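## Task

Place plate C61 in the OUT nest, lying flat within the nest's locators, oriented so its well A1 is at the nest corner labelled A1. Plates C15, C51, C16 and C11 must finish exactly where they began. The result only counts if it holds without the robot, so release the plate and pull the gripper away at the end.

## Robot and tools

Robot: a single four-axis SCARA plate handler. Joints from the base out are lift (prismatic, 0.000 to 0.550 m), shoulder (-2.000 to 2.000 rad), elbow (-2.800 to 2.800 rad) and wrist yaw (-12.566 to 12.566 rad), plus a two-finger parallel gripper driven by one number. The hand stays level; it can only translate and spin about vertical. The controlled point, end_effector_position, is midway between the two rubber pads, about 2 to 3 cm behind the fingertips. Fingers extend along the gripper's +x axis and close along its y axis. Plates are told apart only by their ID labels; well A1 is at the plate's clipped corner.

Frames: the scene frame has its origin on the table surface under the arm base, +z up, and +y to the left when facing along +x. Results report end_effector_position (m) and end_effector_quat_wxyz in this frame; the reported hand position can be a little wrong, more so when reaching far. Motion commands, however, are in the gripper's own axes.

execute_actions(actions): a list of actions run in sequence. Each action is a table of at most 15 rows; each row lasts one control step (1/30 s) and a short table repeats its final row until 15 steps pass (0.5 s). A row is 5 numbers, each in [-1, 1]: dx, dy, dz, rz, opening. The first four are a target offset in the gripper frame, measured from the hand's measured pose when that action began (for a call's first action, the latest pose any result reported in this scene). Every row refers to that same starting pose, not to the row before. Scale: 1.0 equals 0.6 m for dx, dy, dz and 180 degrees for rz; positive rz turns from +x toward +y. Opening is absolute, not an offset: +1 fully open (0.140 m), -1 closed (pads still 0.066 m apart). Closing fully takes roughly 0.6 s. An empty list just returns state and images.

Each step, the commanded pose is clipped to within 70 mm and 16 degrees of the measured pose, so large offsets take several actions; the arm stops at the last clipped pose, and you must send the remainder. Because offsets start from a measured pose, repeating a small offset into a rigid object does not press harder, but into something that yields it moves further.

move(target, speed, blocking): target is one row of the same 5 numbers, an offset in gripper axes from the pose in this scene's most recent result that showed one, with opening absolute (sent when the move starts). The straight path lasts 0.5 to 10 s and is cut off at 10 s. speed is the path's top speed in m/s, 0.002 to 0.5 (default 0.25); turning is capped at twice that in rad/s. The path ignores obstacles, the hand may lag, drift off it or exceed speed, and faster contact or aiming further past contact hits harder. blocking=false returns after 0.5 s while the arm keeps going; then only wait or stop are accepted until a result reports the move ended. The added move: line says how it ended (done, off_target, moving, held, fault) and which limits acted (paced = pose clipped; held = a check blocked steps, after which the arm may speed up), plus the distance from target.

wait(seconds): 0 to 10 s; the arm keeps its last command, a running move continues, and it returns early if that move finishes. stop(): brakes a running move (needs stopping distance; fingers keep moving). zoom_image(camera, region): camera is cam_high, cam_low or cam_wrist; region is [x0, y0, x1, y1] in pixels of that camera's latest full image (896x504, origin top-left), at most 504 by 504. finished_scene(scene): pass the current scene's number to end it irreversibly once the plate rests correctly; the reply reports success and the next task. Replying without any tool call ends everything.

Results: state line (pose), Joint positions (lift m, shoulder, elbow, wrist yaw rad, then pad gap m), Hand target (pose the controller is now driving toward), grip_measured (finger opening on the command scale; readings may be off by up to about 1 mm consistently), step readings of end_effector_position for action calls (HELD marks a row partly held back), and pose unreachable when the clearance check altered a command. Camera calibration (pinhole plus radial, world-to-camera transforms) is supplied; fixed cameras may be off by a couple of degrees and millimetres.

Gripping: to hold, command an opening about 0.04 below grip_measured; smaller gaps grip more gently. Pads push up to about 18 N each; slamming shut can squeeze harder. Something may occasionally tug a held plate.

Avoid: elbow within 0.4 rad of zero (the arm may fold and fault); contact torques reaching load limits (lift 52.2 N, shoulder 7.83 N m, elbow 3.91 N m, wrist yaw 1.3 N m, held weight included), which freeze the arm for 10 s; long loaded holds that heat motors (MOTOR HOT warning at 85 °C, OVER-TEMPERATURE FAULT at 100 °C); dropping plates, slamming, hard collisions, disturbing the other plates, and anything leaving the table, which ends the scene. Finish by opening and lifting clear.

Each tool is called after "Request:" as name(argument=value, ...), one argument or row to a line, values as JSON.

## Session

Request:
execute_actions(
  actions=[],
)

Scene clock: 0.00 s.
end_effector_position=(+0.3660, -0.3331, +0.1193) grip_measured=+1.00 end_effector_quat_wxyz=(+0.219, +0.000, +0.000, +0.976)
Joint positions: [ 0.114 -0.67   2.662  0.708  0.14 ]
Motor temperatures (°C, as the motors report them): [31 25 26 28]
Hand target: +0.366, -0.333, +0.119; +0.219, +0.000, +0.000, +0.976

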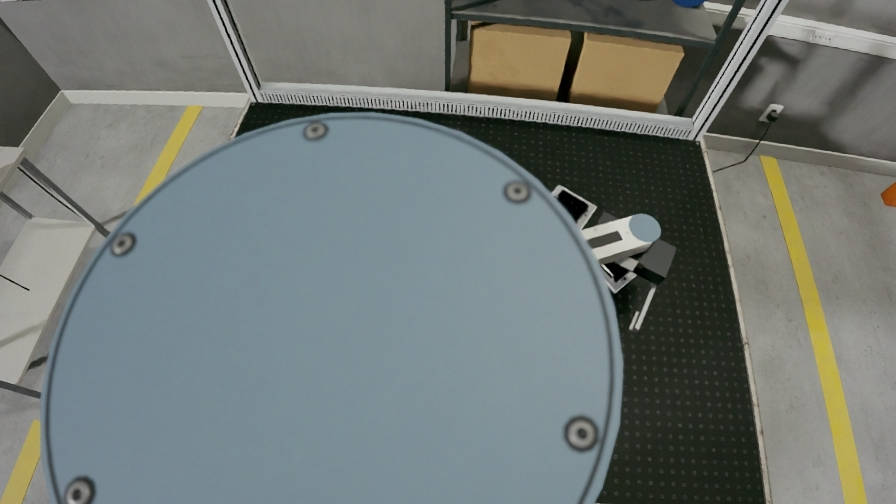

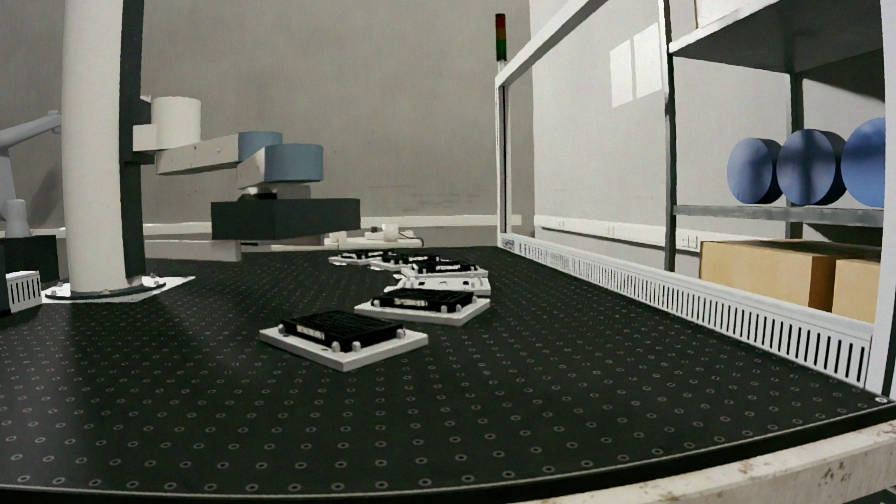

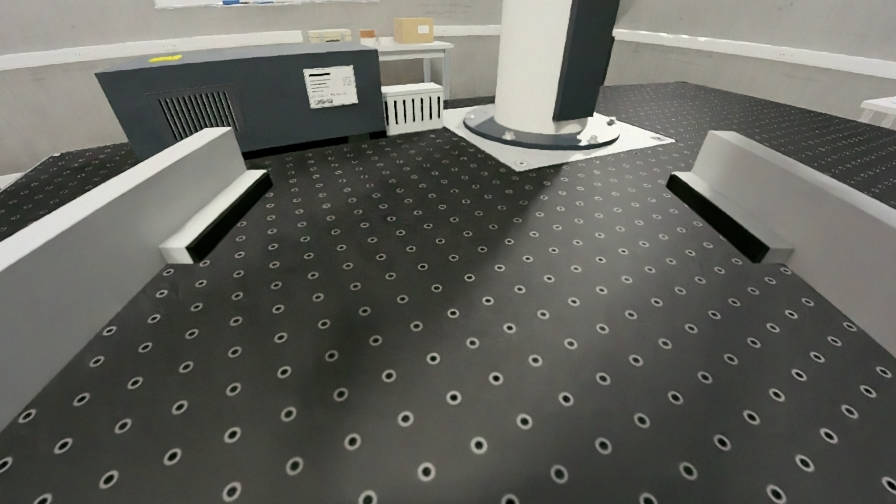

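Request:
zoom_image(
  camera="cam_low",
  region=[250, 220, 510, 380],
)

Request:
move(
  target=[0,0,0.15,-0.6,1],
  speed=0.5,
)

Region (250, 220, 510, 380) of cam_low's 896x504 image, scaled by 1.938, with more detail than that image has; it fills the top 310 rows of this view, and the rest is white.

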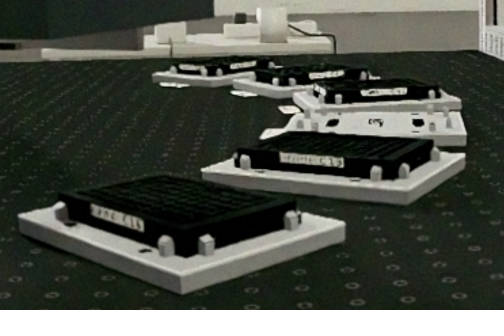

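Scene clock: 3.20 s.
end_effector_position=(+0.3641, -0.3305, +0.2093) grip_measured=+1.00 end_effector_quat_wxyz=(+0.318, +0.000, +0.000, +0.948)
Joint positions: [ 0.204 -0.786  2.8    0.48   0.14 ]
Motor temperatures (°C, as the motors report them): [31 25 26 28]
Hand target: +0.364, -0.331, +0.209; +0.318, +0.000, +0.000, +0.948
Off the commanded pose: 0.003 m, 96 deg; orientation clipped at the last step of the last action.
joint sent to its limit — the command would take joint 3 (elbow) past its upper limit, so that joint was sent only as far as its limit.
move: off_target; limits=paced
camera_calibration (this result's frames):
cam_wrist: T_world_to_cam=[[0.603928, 0.797028, 0.00429647, 0.0508882], [0.481835, -0.360794, -0.798538, -0.140047], [-0.634906, 0.484329, -0.60193, 0.61291], [0, 0, 0, 1]] pos_world=[0.425887, -0.387937, 0.256877]

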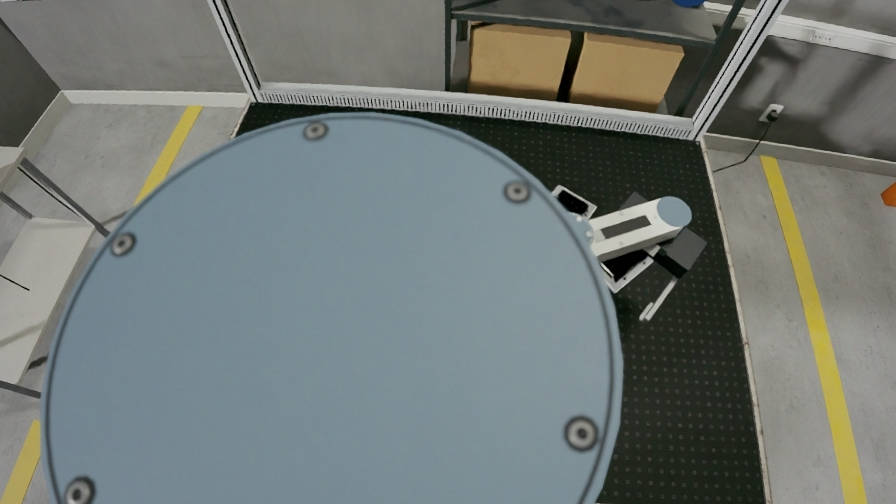

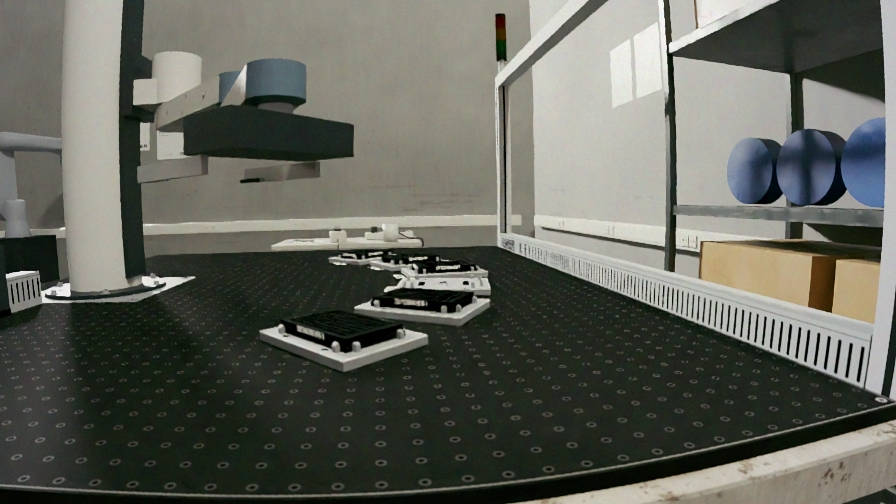

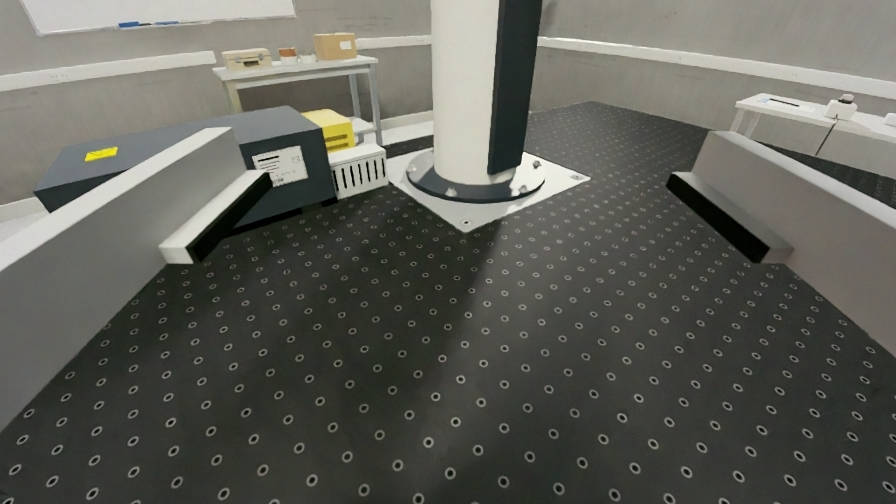

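Request:
move(
  target=[0.148,-0.493,-0.08,-0.517,1],
  speed=0.4,
)

Scene clock: 8.47 s.
end_effector_position=(+0.4718, -0.0409, +0.1613) grip_measured=+1.00 end_effector_quat_wxyz=(+0.907, +0.000, +0.000, +0.422)
Joint positions: [ 0.156  0.306  1.01  -0.446  0.14 ]
Motor temperatures (°C, as the motors report them): [31 25 26 28]
Hand target: +0.472, -0.041, +0.161; +0.907, +0.000, +0.000, +0.421
Off the commanded pose: 0.000 m, 0 deg.
move: done
camera_calibration (this result's frames):
cam_wrist: T_world_to_cam=[[0.763836, -0.645396, 0.00429647, -0.379258], [-0.385869, -0.461998, -0.798538, 0.279462], [0.517358, 0.608294, -0.60193, -0.0264243], [0, 0, 0, 1]] pos_world=[0.411197, -0.0995867, 0.208885]

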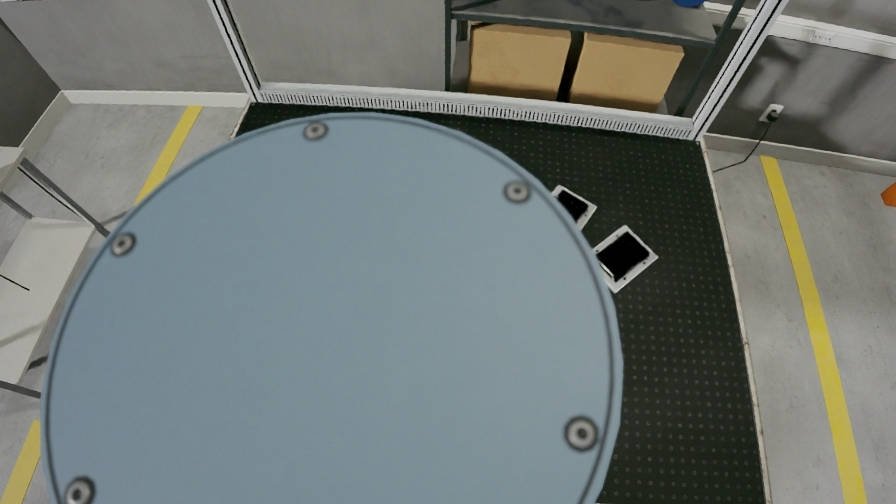

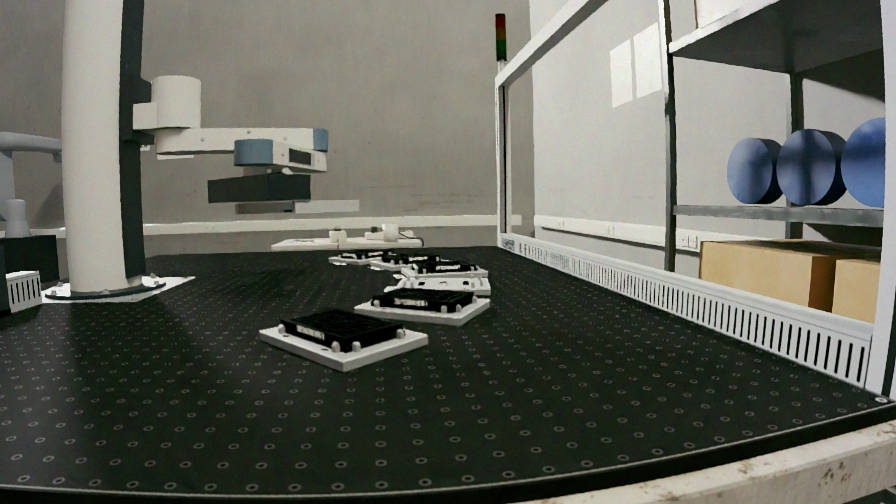

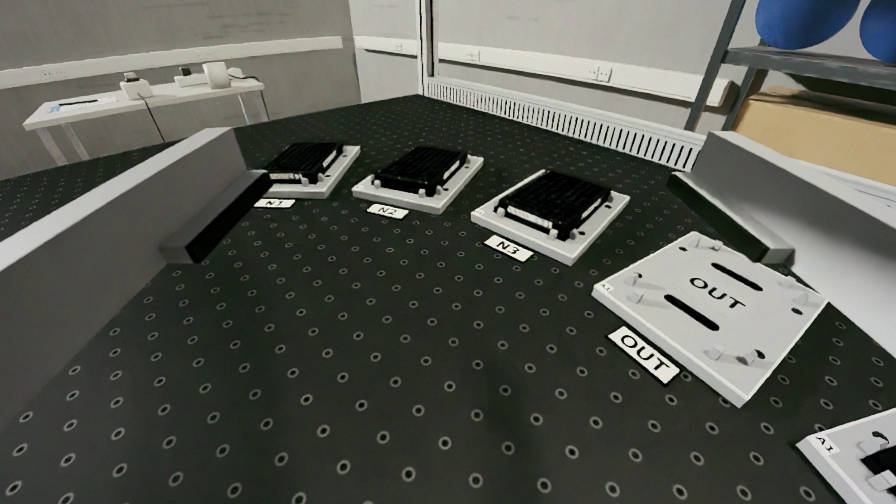

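Request:
zoom_image(
  camera="cam_wrist",
  region=[240, 130, 640, 270],
)

Request:
zoom_image(
  camera="cam_wrist",
  region=[580, 220, 896, 504],
)

Region (240, 130, 640, 270) of cam_wrist's 896x504 image, scaled by 1.260, with more detail than that image has; it fills the top 176 rows of this view, and the rest is white.

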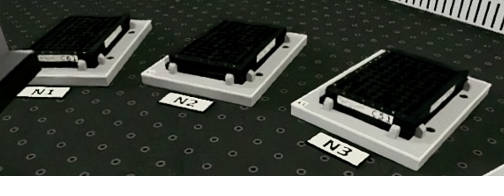

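Region (580, 220, 896, 504) of cam_wrist's 896x504 image, scaled by 1.595, with more detail than that image has; it fills the top 453 rows of this view, and the rest is white.

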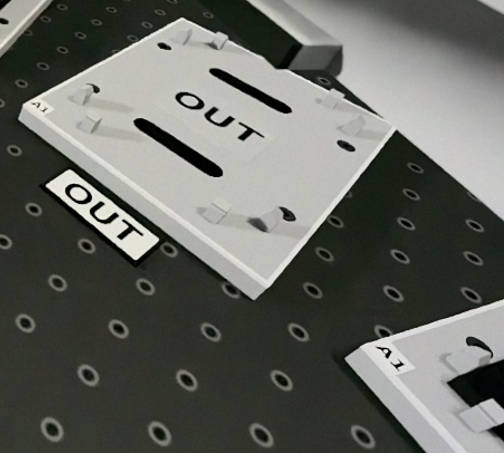

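Request:
move(
  target=[0.468,0.395,-0.1,-0.016,1],
  speed=0.4,
)

Request:
zoom_image(
  camera="cam_wrist",
  region=[250, 100, 650, 350],
)

Scene clock: 13.27 s.
end_effector_position=(+0.4719, +0.3265, +0.1013) grip_measured=+1.00 end_effector_quat_wxyz=(+0.917, +0.000, +0.000, +0.398)
Joint positions: [ 0.096  1.687  1.228 -2.096  0.14 ]
Motor temperatures (°C, as the motors report them): [31 25 26 28]
Hand target: +0.472, +0.327, +0.101; +0.917, +0.000, +0.000, +0.399
Off the commanded pose: 0.000 m, 0 deg.
move: done; limits=paced
camera_calibration (this result's frames):
cam_wrist: T_world_to_cam=[[0.73016, -0.683263, 0.00429647, -0.113637], [-0.408779, -0.441857, -0.798538, 0.405543], [0.54751, 0.581304, -0.60193, -0.291541], [0, 0, 0, 1]] pos_world=[0.408372, 0.271022, 0.148843]

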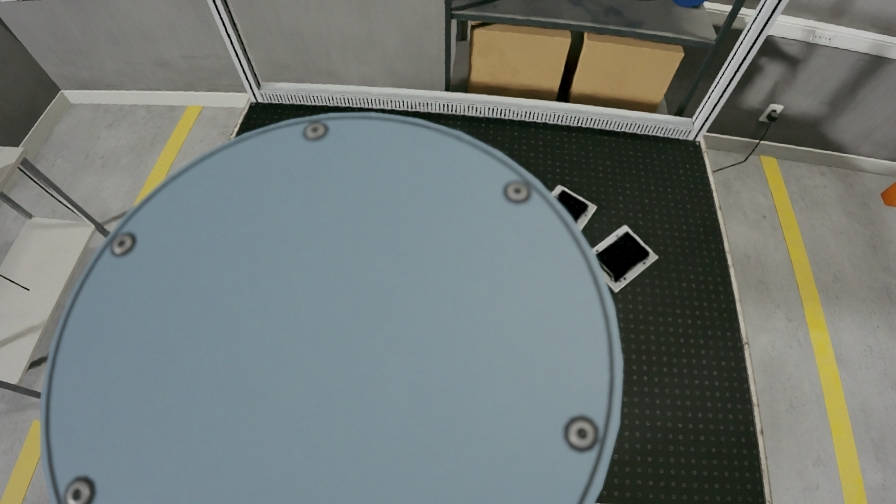

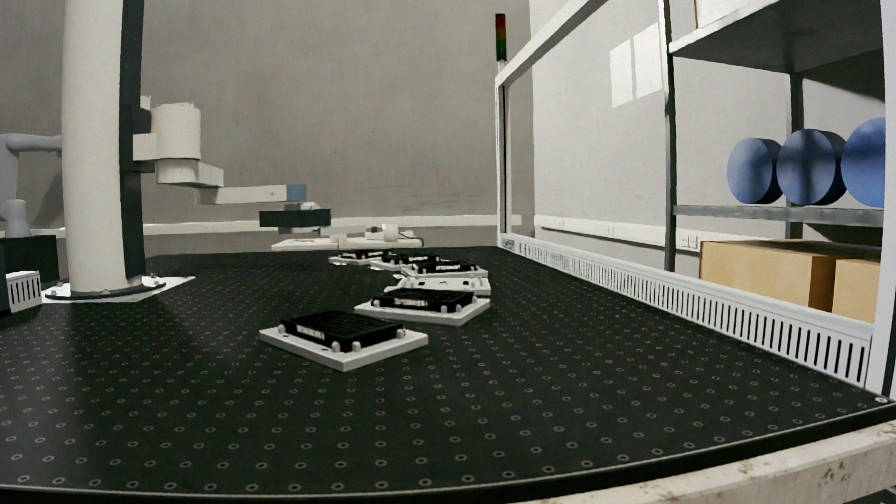

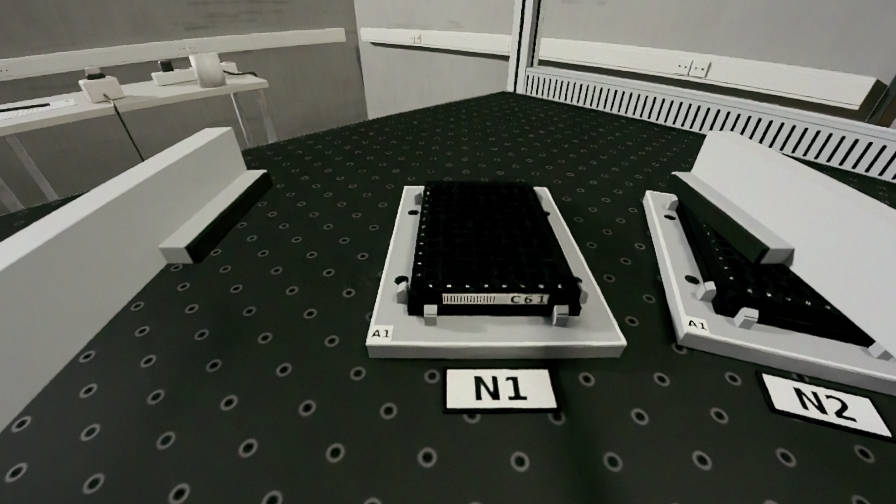

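Region (250, 100, 650, 350) of cam_wrist's 896x504 image, scaled by 1.260, with more detail than that image has; it fills the top 315 rows of this view, and the rest is white.

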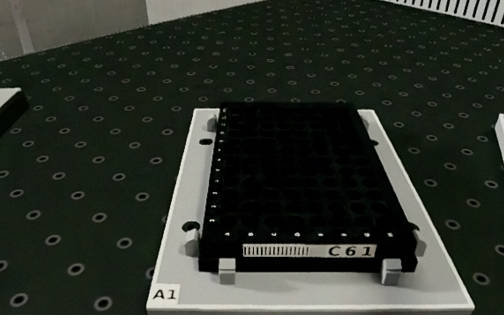

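Request:
move(
  target=[0.173,-0.0275,-0.07,-0.005,0.2],
)

Request:
move(
  target=[0,0,-0.055,0,0.2],
  speed=0.05,
)

Scene clock: 17.37 s.
end_effector_position=(+0.5549, +0.3910, +0.0592) grip_measured=+0.20 end_effector_quat_wxyz=(+0.920, +0.000, +0.000, +0.391)
Joint positions: [ 0.054  1.416  1.782 -2.394  0.11 ]
Motor temperatures (°C, as the motors report them): [31 25 26 28]
Hand target: +0.555, +0.391, +0.059; +0.920, +0.000, +0.000, +0.391
Off the commanded pose: 0.000 m, 0 deg.
move: done
camera_calibration (this result's frames):
cam_wrist: T_world_to_cam=[[0.719357, -0.694627, 0.00429647, -0.119528], [-0.415656, -0.435394, -0.798538, 0.435679], [0.556556, 0.572648, -0.60193, -0.401408], [0, 0, 0, 1]] pos_world=[0.490482, 0.33653, 0.1068]

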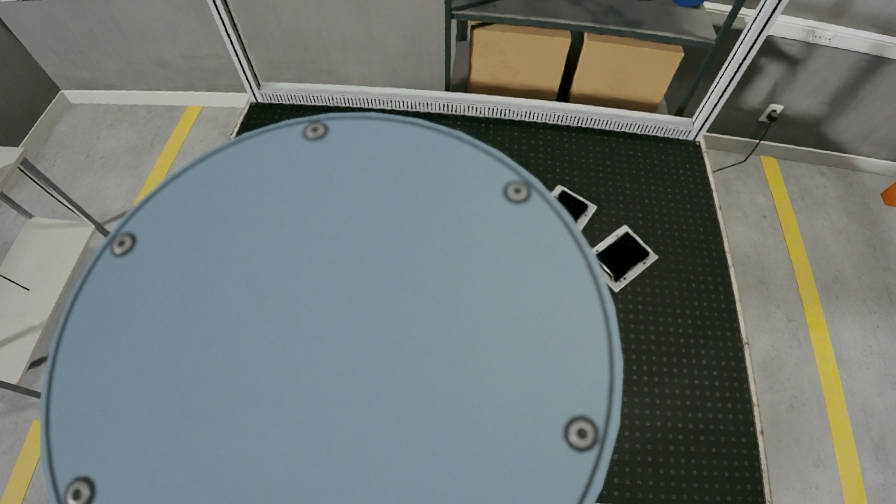

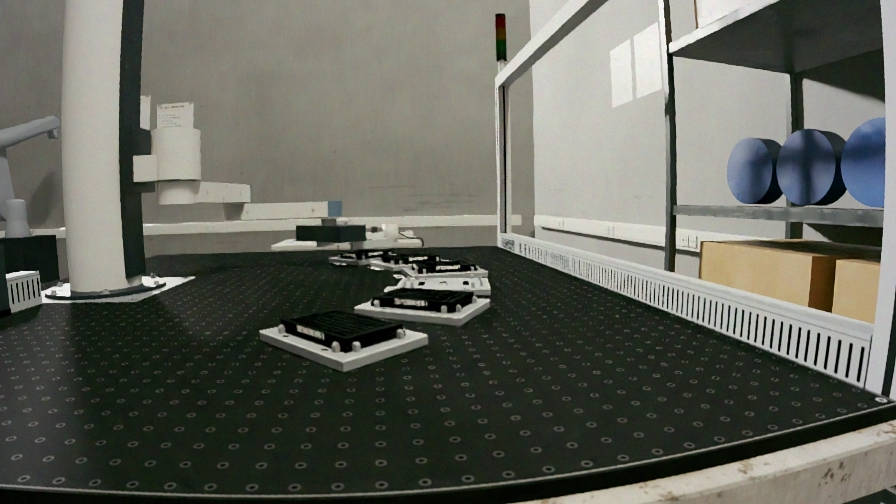

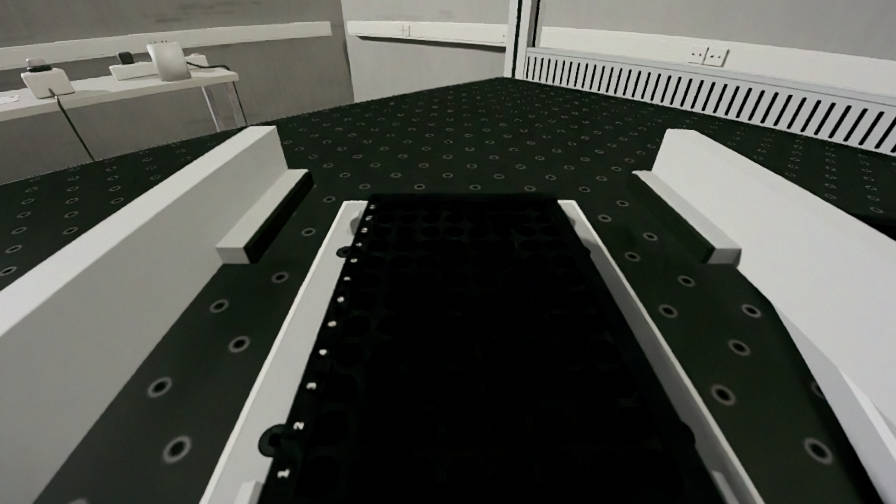

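Scene clock: 18.27 s.
end_effector_position=(+0.5548, +0.3910, +0.0275) grip_measured=+0.20 end_effector_quat_wxyz=(+0.920, +0.000, +0.000, +0.391)
Joint positions: [ 0.022  1.416  1.782 -2.394  0.11 ]
Motor temperatures (°C, as the motors report them): [31 25 26 28]
Hand target: +0.555, +0.391, +0.026; +0.920, +0.000, +0.000, +0.391
Off the commanded pose: 0.001 m, 0 deg.
move: done
camera_calibration (this result's frames):
cam_wrist: T_world_to_cam=[[0.719346, -0.694639, 0.00429647, -0.119379], [-0.415663, -0.435387, -0.798538, 0.410282], [0.556566, 0.572639, -0.60193, -0.420512], [0, 0, 0, 1]] pos_world=[0.490457, 0.336508, 0.0750201]

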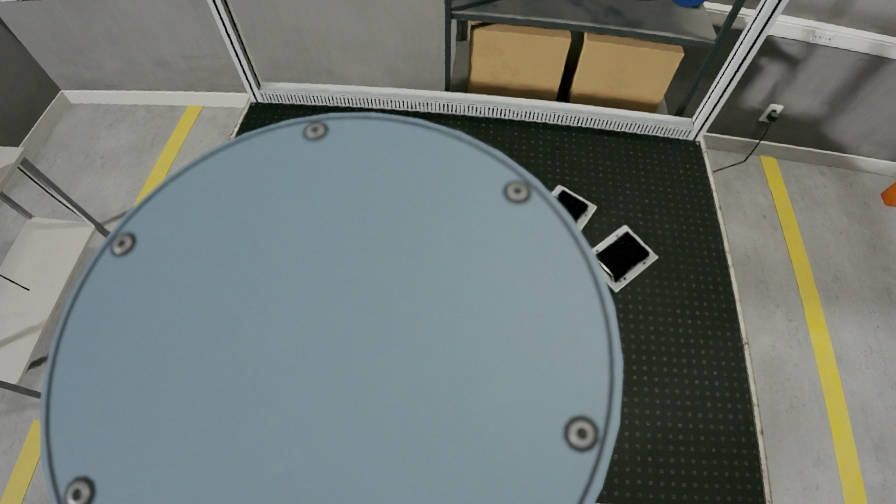

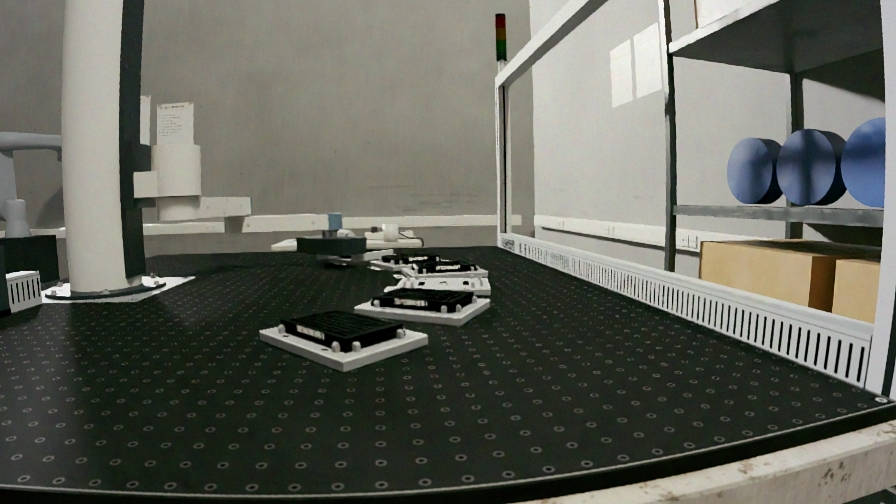

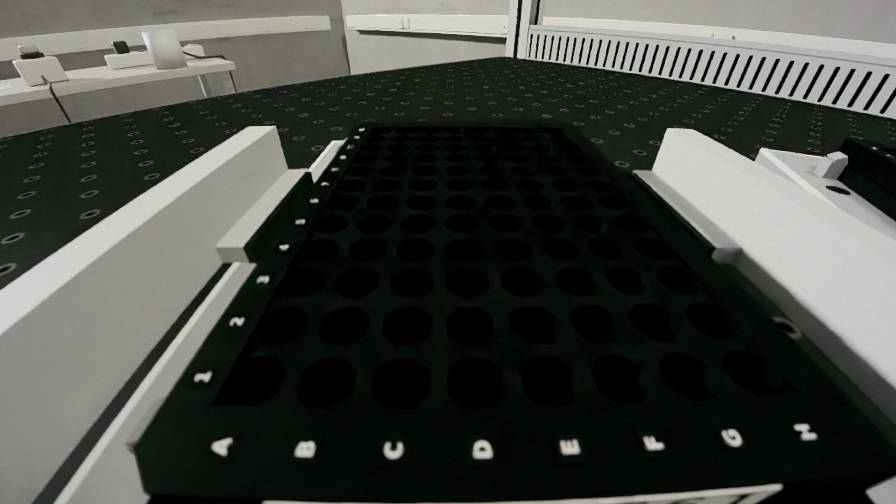

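Request:
move(
  target=[0,-0.001,-0.002,0,-0.4],
  speed=0.02,
)

Request:
move(
  target=[0,0,0,0,-0.52],
)

Scene clock: 20.00 s.
end_effector_position=(+0.5549, +0.3909, +0.0275) grip_measured=-0.40 end_effector_quat_wxyz=(+0.920, +0.000, +0.000, +0.391)
Joint positions: [ 0.022  1.416  1.782 -2.393  0.088]
Motor temperatures (°C, as the motors report them): [31 25 26 28]
Hand target: +0.555, +0.391, +0.026; +0.920, +0.000, +0.000, +0.391
Off the commanded pose: 0.001 m, 0 deg.
move: done
camera_calibration (this result's frames):
cam_wrist: T_world_to_cam=[[0.71961, -0.694365, 0.00429647, -0.119707], [-0.415497, -0.435545, -0.798538, 0.410249], [0.556348, 0.572851, -0.60193, -0.42046], [0, 0, 0, 1]] pos_world=[0.490522, 0.336423, 0.0750267]

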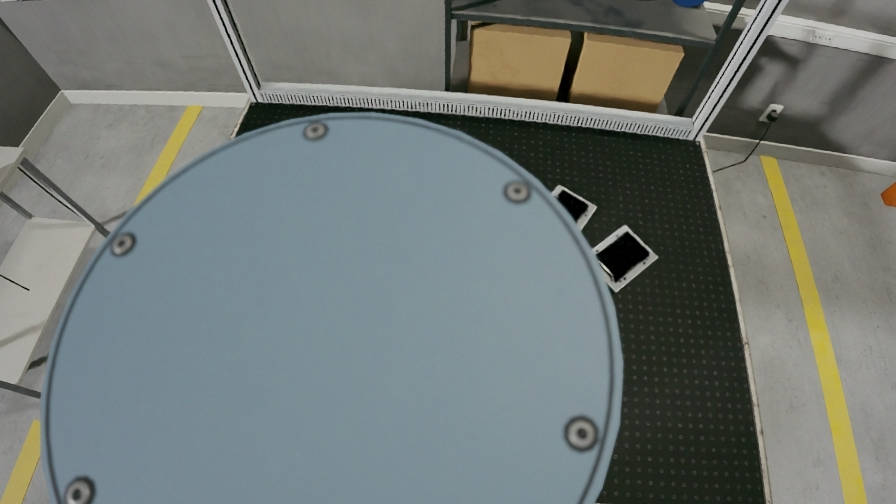

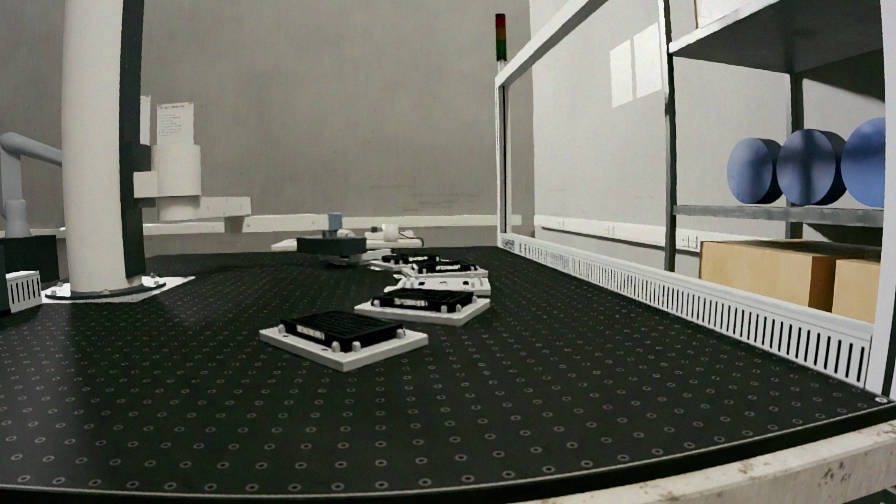

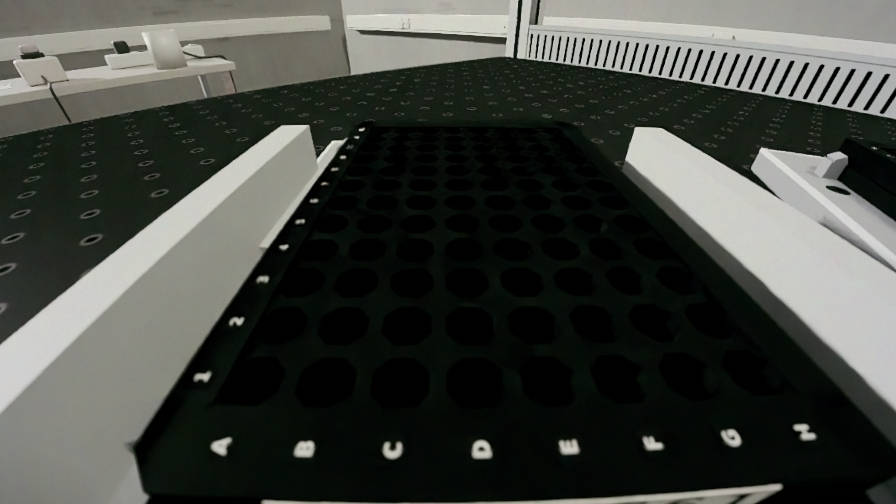

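Scene clock: 20.50 s.
end_effector_position=(+0.5544, +0.3915, +0.0276) grip_measured=-0.47 end_effector_quat_wxyz=(+0.920, +0.000, +0.000, +0.392)
Joint positions: [ 0.023  1.417  1.782 -2.392  0.085]
Motor temperatures (°C, as the motors report them): [31 25 26 28]
Hand target: +0.555, +0.391, +0.027; +0.920, +0.000, +0.000, +0.391
Off the commanded pose: 0.001 m, 0 deg.
move: done
camera_calibration (this result's frames):
cam_wrist: T_world_to_cam=[[0.721154, -0.692761, 0.00429647, -0.120505], [-0.414527, -0.436469, -0.798538, 0.41026], [0.555071, 0.574088, -0.60193, -0.4202], [0, 0, 0, 1]] pos_world=[0.490207, 0.336816, 0.0751947]

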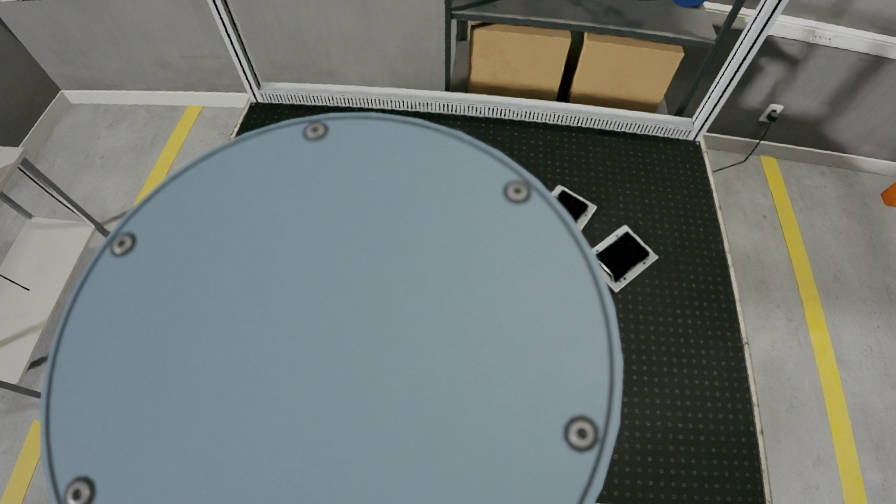

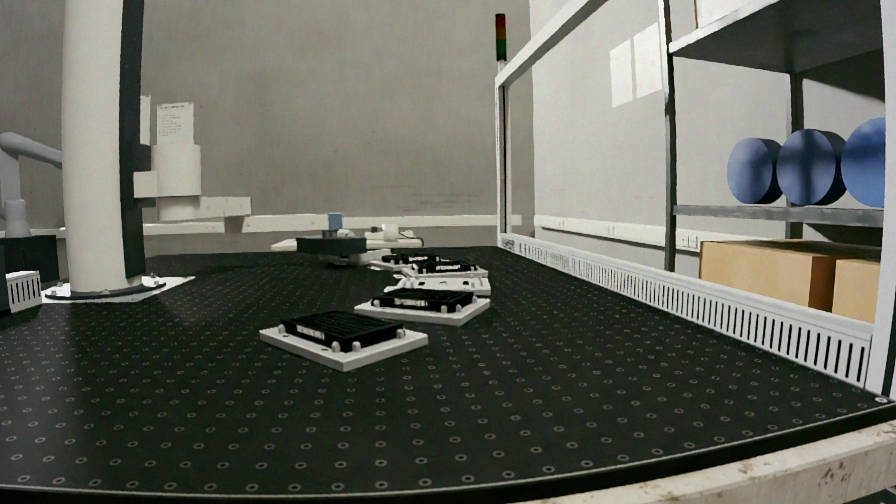

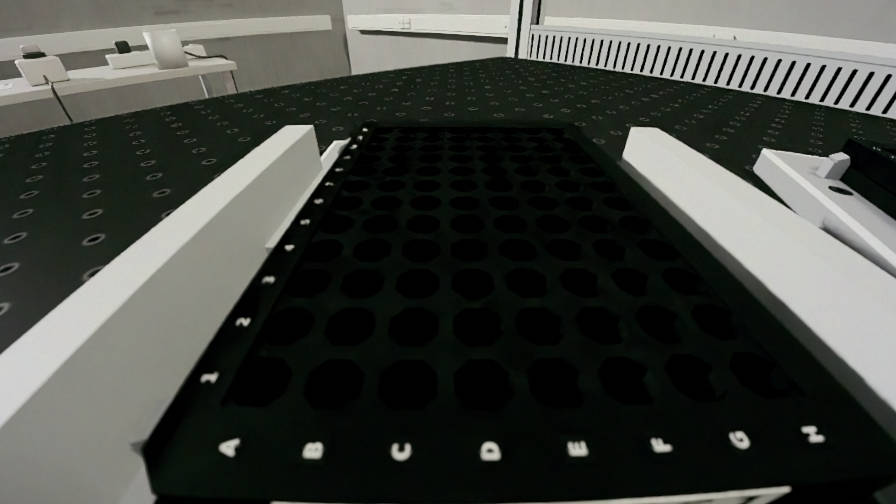

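Request:
move(
  target=[0,0,0.06,0,-0.52],
  speed=0.1,
)

Request:
move(
  target=[-0.41,-0.756,0,-0.315,-0.52],
)

Request:
move(
  target=[0,0,-0.035,0,-0.52],
  speed=0.05,
)

Request:
zoom_image(
  camera="cam_low",
  region=[340, 220, 520, 320],
)

Scene clock: 23.67 s.
end_effector_position=(+0.5544, +0.3916, +0.0637) grip_measured=-0.47 end_effector_quat_wxyz=(+0.920, +0.000, +0.000, +0.393)
Joint positions: [ 0.059  1.417  1.782 -2.392  0.085]
Motor temperatures (°C, as the motors report them): [31 25 26 28]
Hand target: +0.554, +0.391, +0.064; +0.920, +0.000, +0.000, +0.392
Off the commanded pose: 0.000 m, 0 deg.
move: done
camera_calibration (this result's frames):
cam_wrist: T_world_to_cam=[[0.721364, -0.692543, 0.00429647, -0.120746], [-0.414395, -0.436595, -0.798538, 0.439013], [0.554897, 0.574256, -0.60193, -0.398488], [0, 0, 0, 1]] pos_world=[0.490146, 0.336883, 0.111225]

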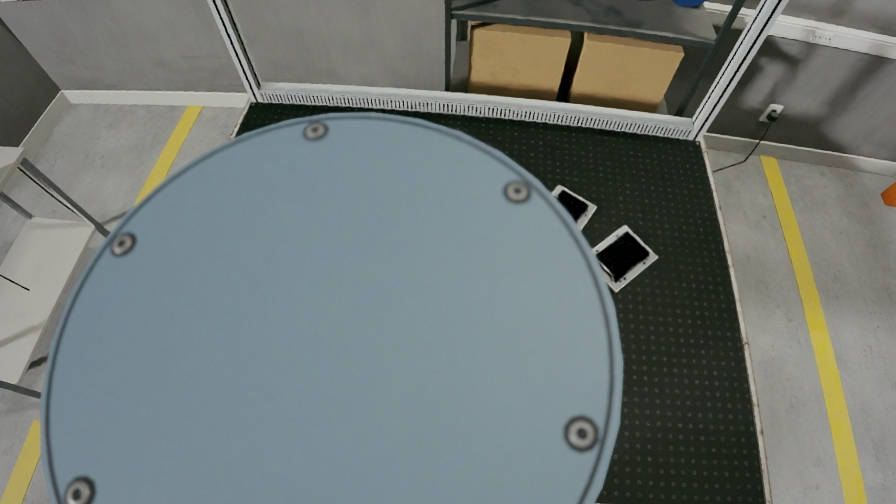

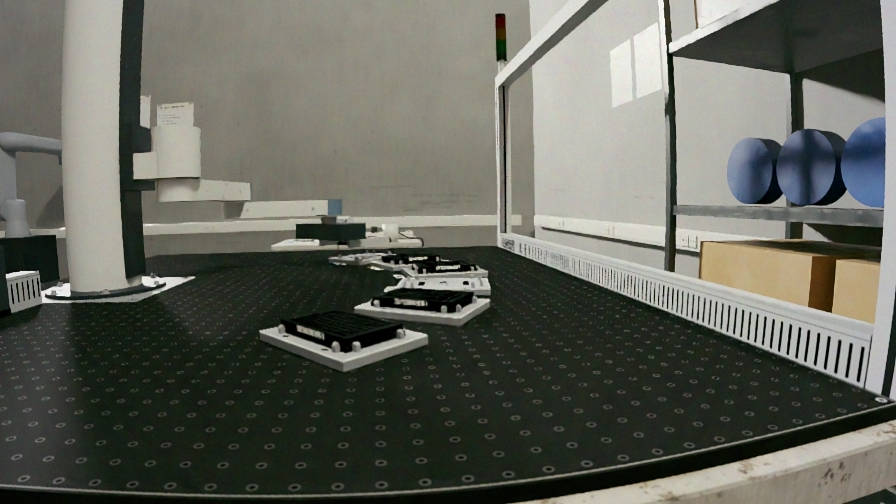

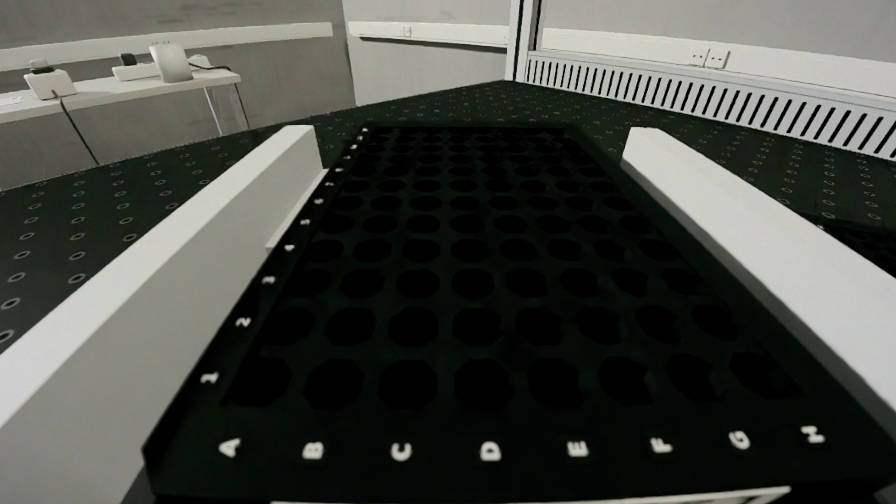

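Scene clock: 26.13 s.
end_effector_position=(+0.7115, -0.1001, +0.0637) grip_measured=-0.47 end_effector_quat_wxyz=(+0.996, +0.000, +0.000, -0.091)
Joint positions: [ 0.059  0.431  1.786 -2.4    0.085]
Motor temperatures (°C, as the motors report them): [31 25 26 28]
Hand target: +0.712, -0.100, +0.064; +0.996, +0.000, +0.000, -0.091
Off the commanded pose: 0.000 m, 0 deg.
move: done
camera_calibration (this result's frames):
cam_wrist: T_world_to_cam=[[-0.18291, -0.98312, 0.00429647, 0.0397064], [-0.592408, 0.106728, -0.798538, 0.470517], [0.7846, -0.148606, -0.60193, -0.439152], [0, 0, 0, 1]] pos_world=[0.630559, -0.0764416, 0.111217]

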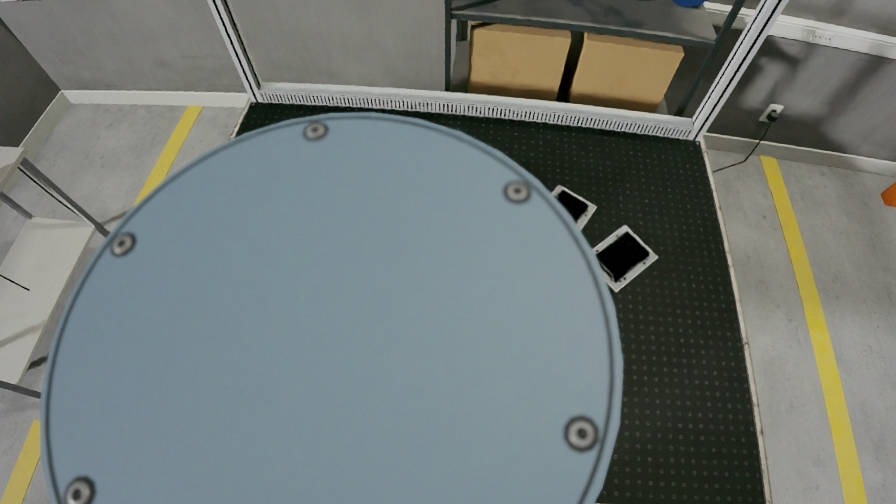

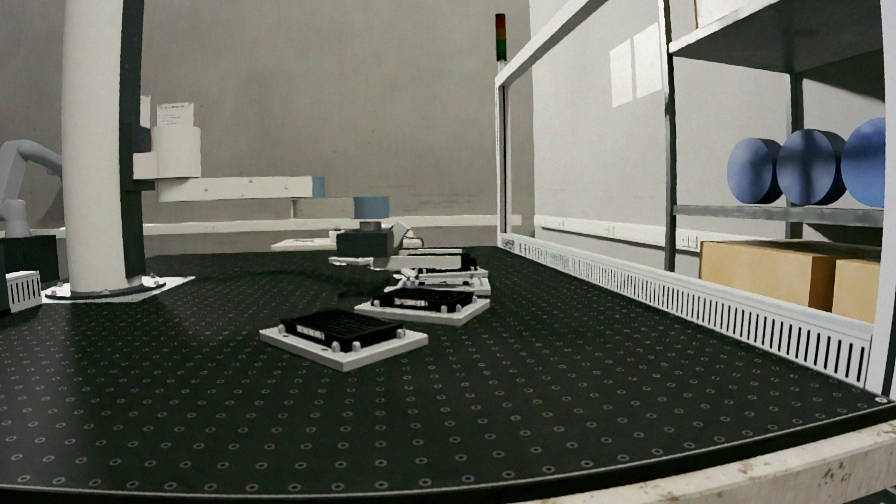

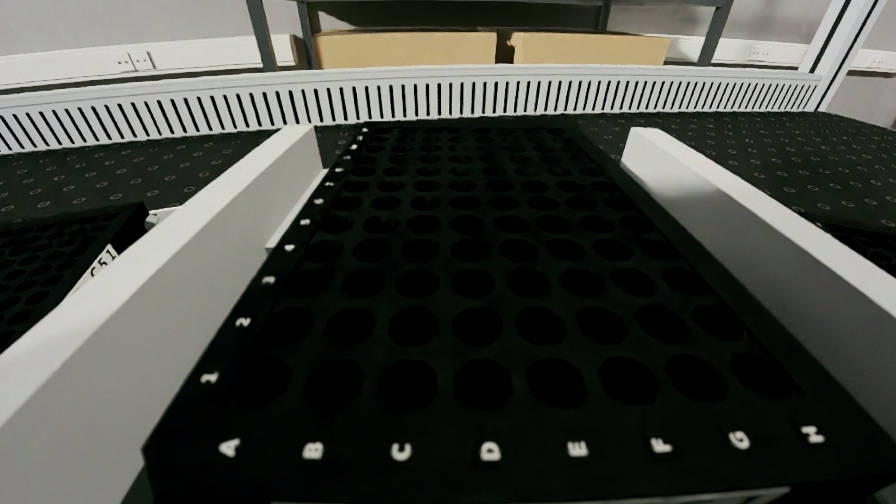

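Scene clock: 26.87 s.
end_effector_position=(+0.7115, -0.1001, +0.0426) grip_measured=-0.47 end_effector_quat_wxyz=(+0.996, +0.000, +0.000, -0.091)
Joint positions: [ 0.038  0.431  1.786 -2.4    0.085]
Motor temperatures (°C, as the motors report them): [31 25 26 28]
Hand target: +0.712, -0.100, +0.043; +0.996, +0.000, +0.000, -0.091
Off the commanded pose: 0.000 m, 0 deg.
move: done
camera_calibration (this result's frames):
cam_wrist: T_world_to_cam=[[-0.182933, -0.983116, 0.00429647, 0.0398039], [-0.592405, 0.106742, -0.798538, 0.453702], [0.784596, -0.148624, -0.60193, -0.451824], [0, 0, 0, 1]] pos_world=[0.630556, -0.0764491, 0.0901605]

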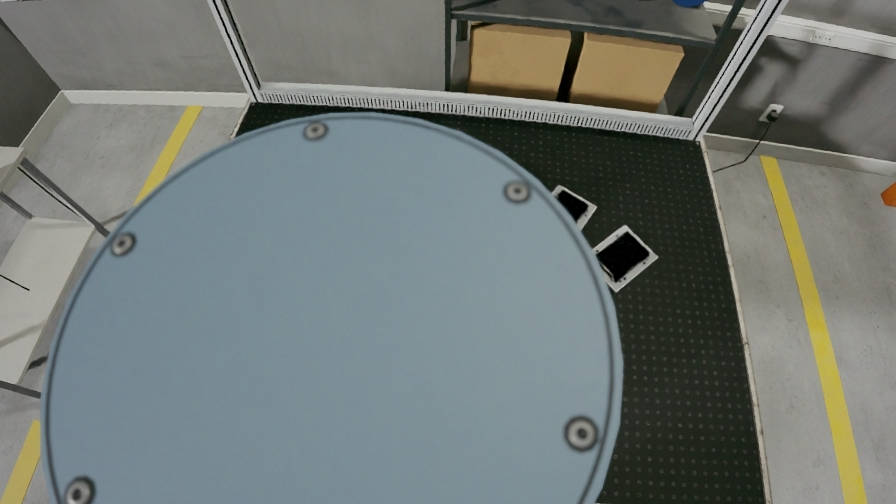

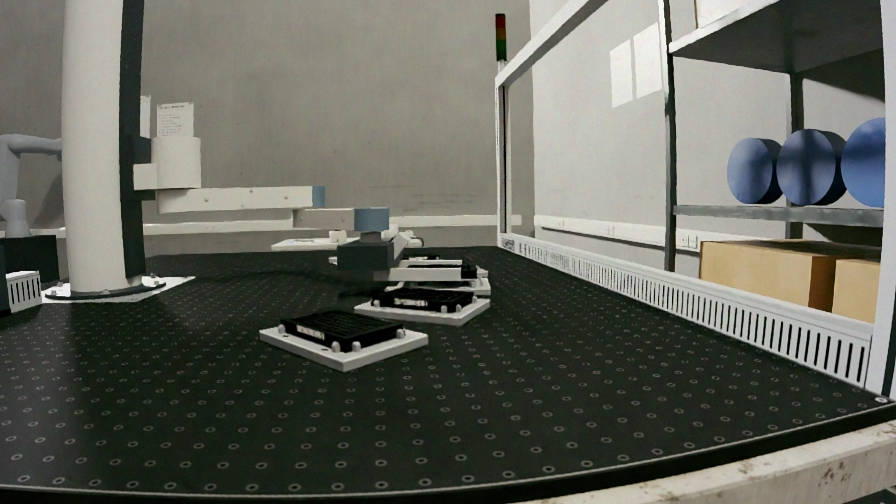

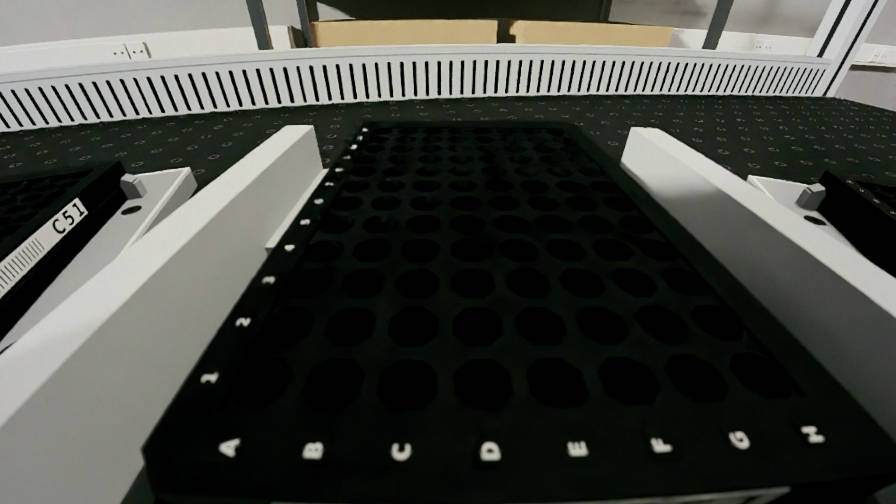

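Region (340, 220, 520, 320) of cam_low's 896x504 image, scaled by 2.800, with more detail than that image has.

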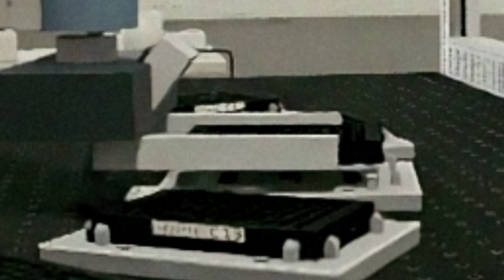

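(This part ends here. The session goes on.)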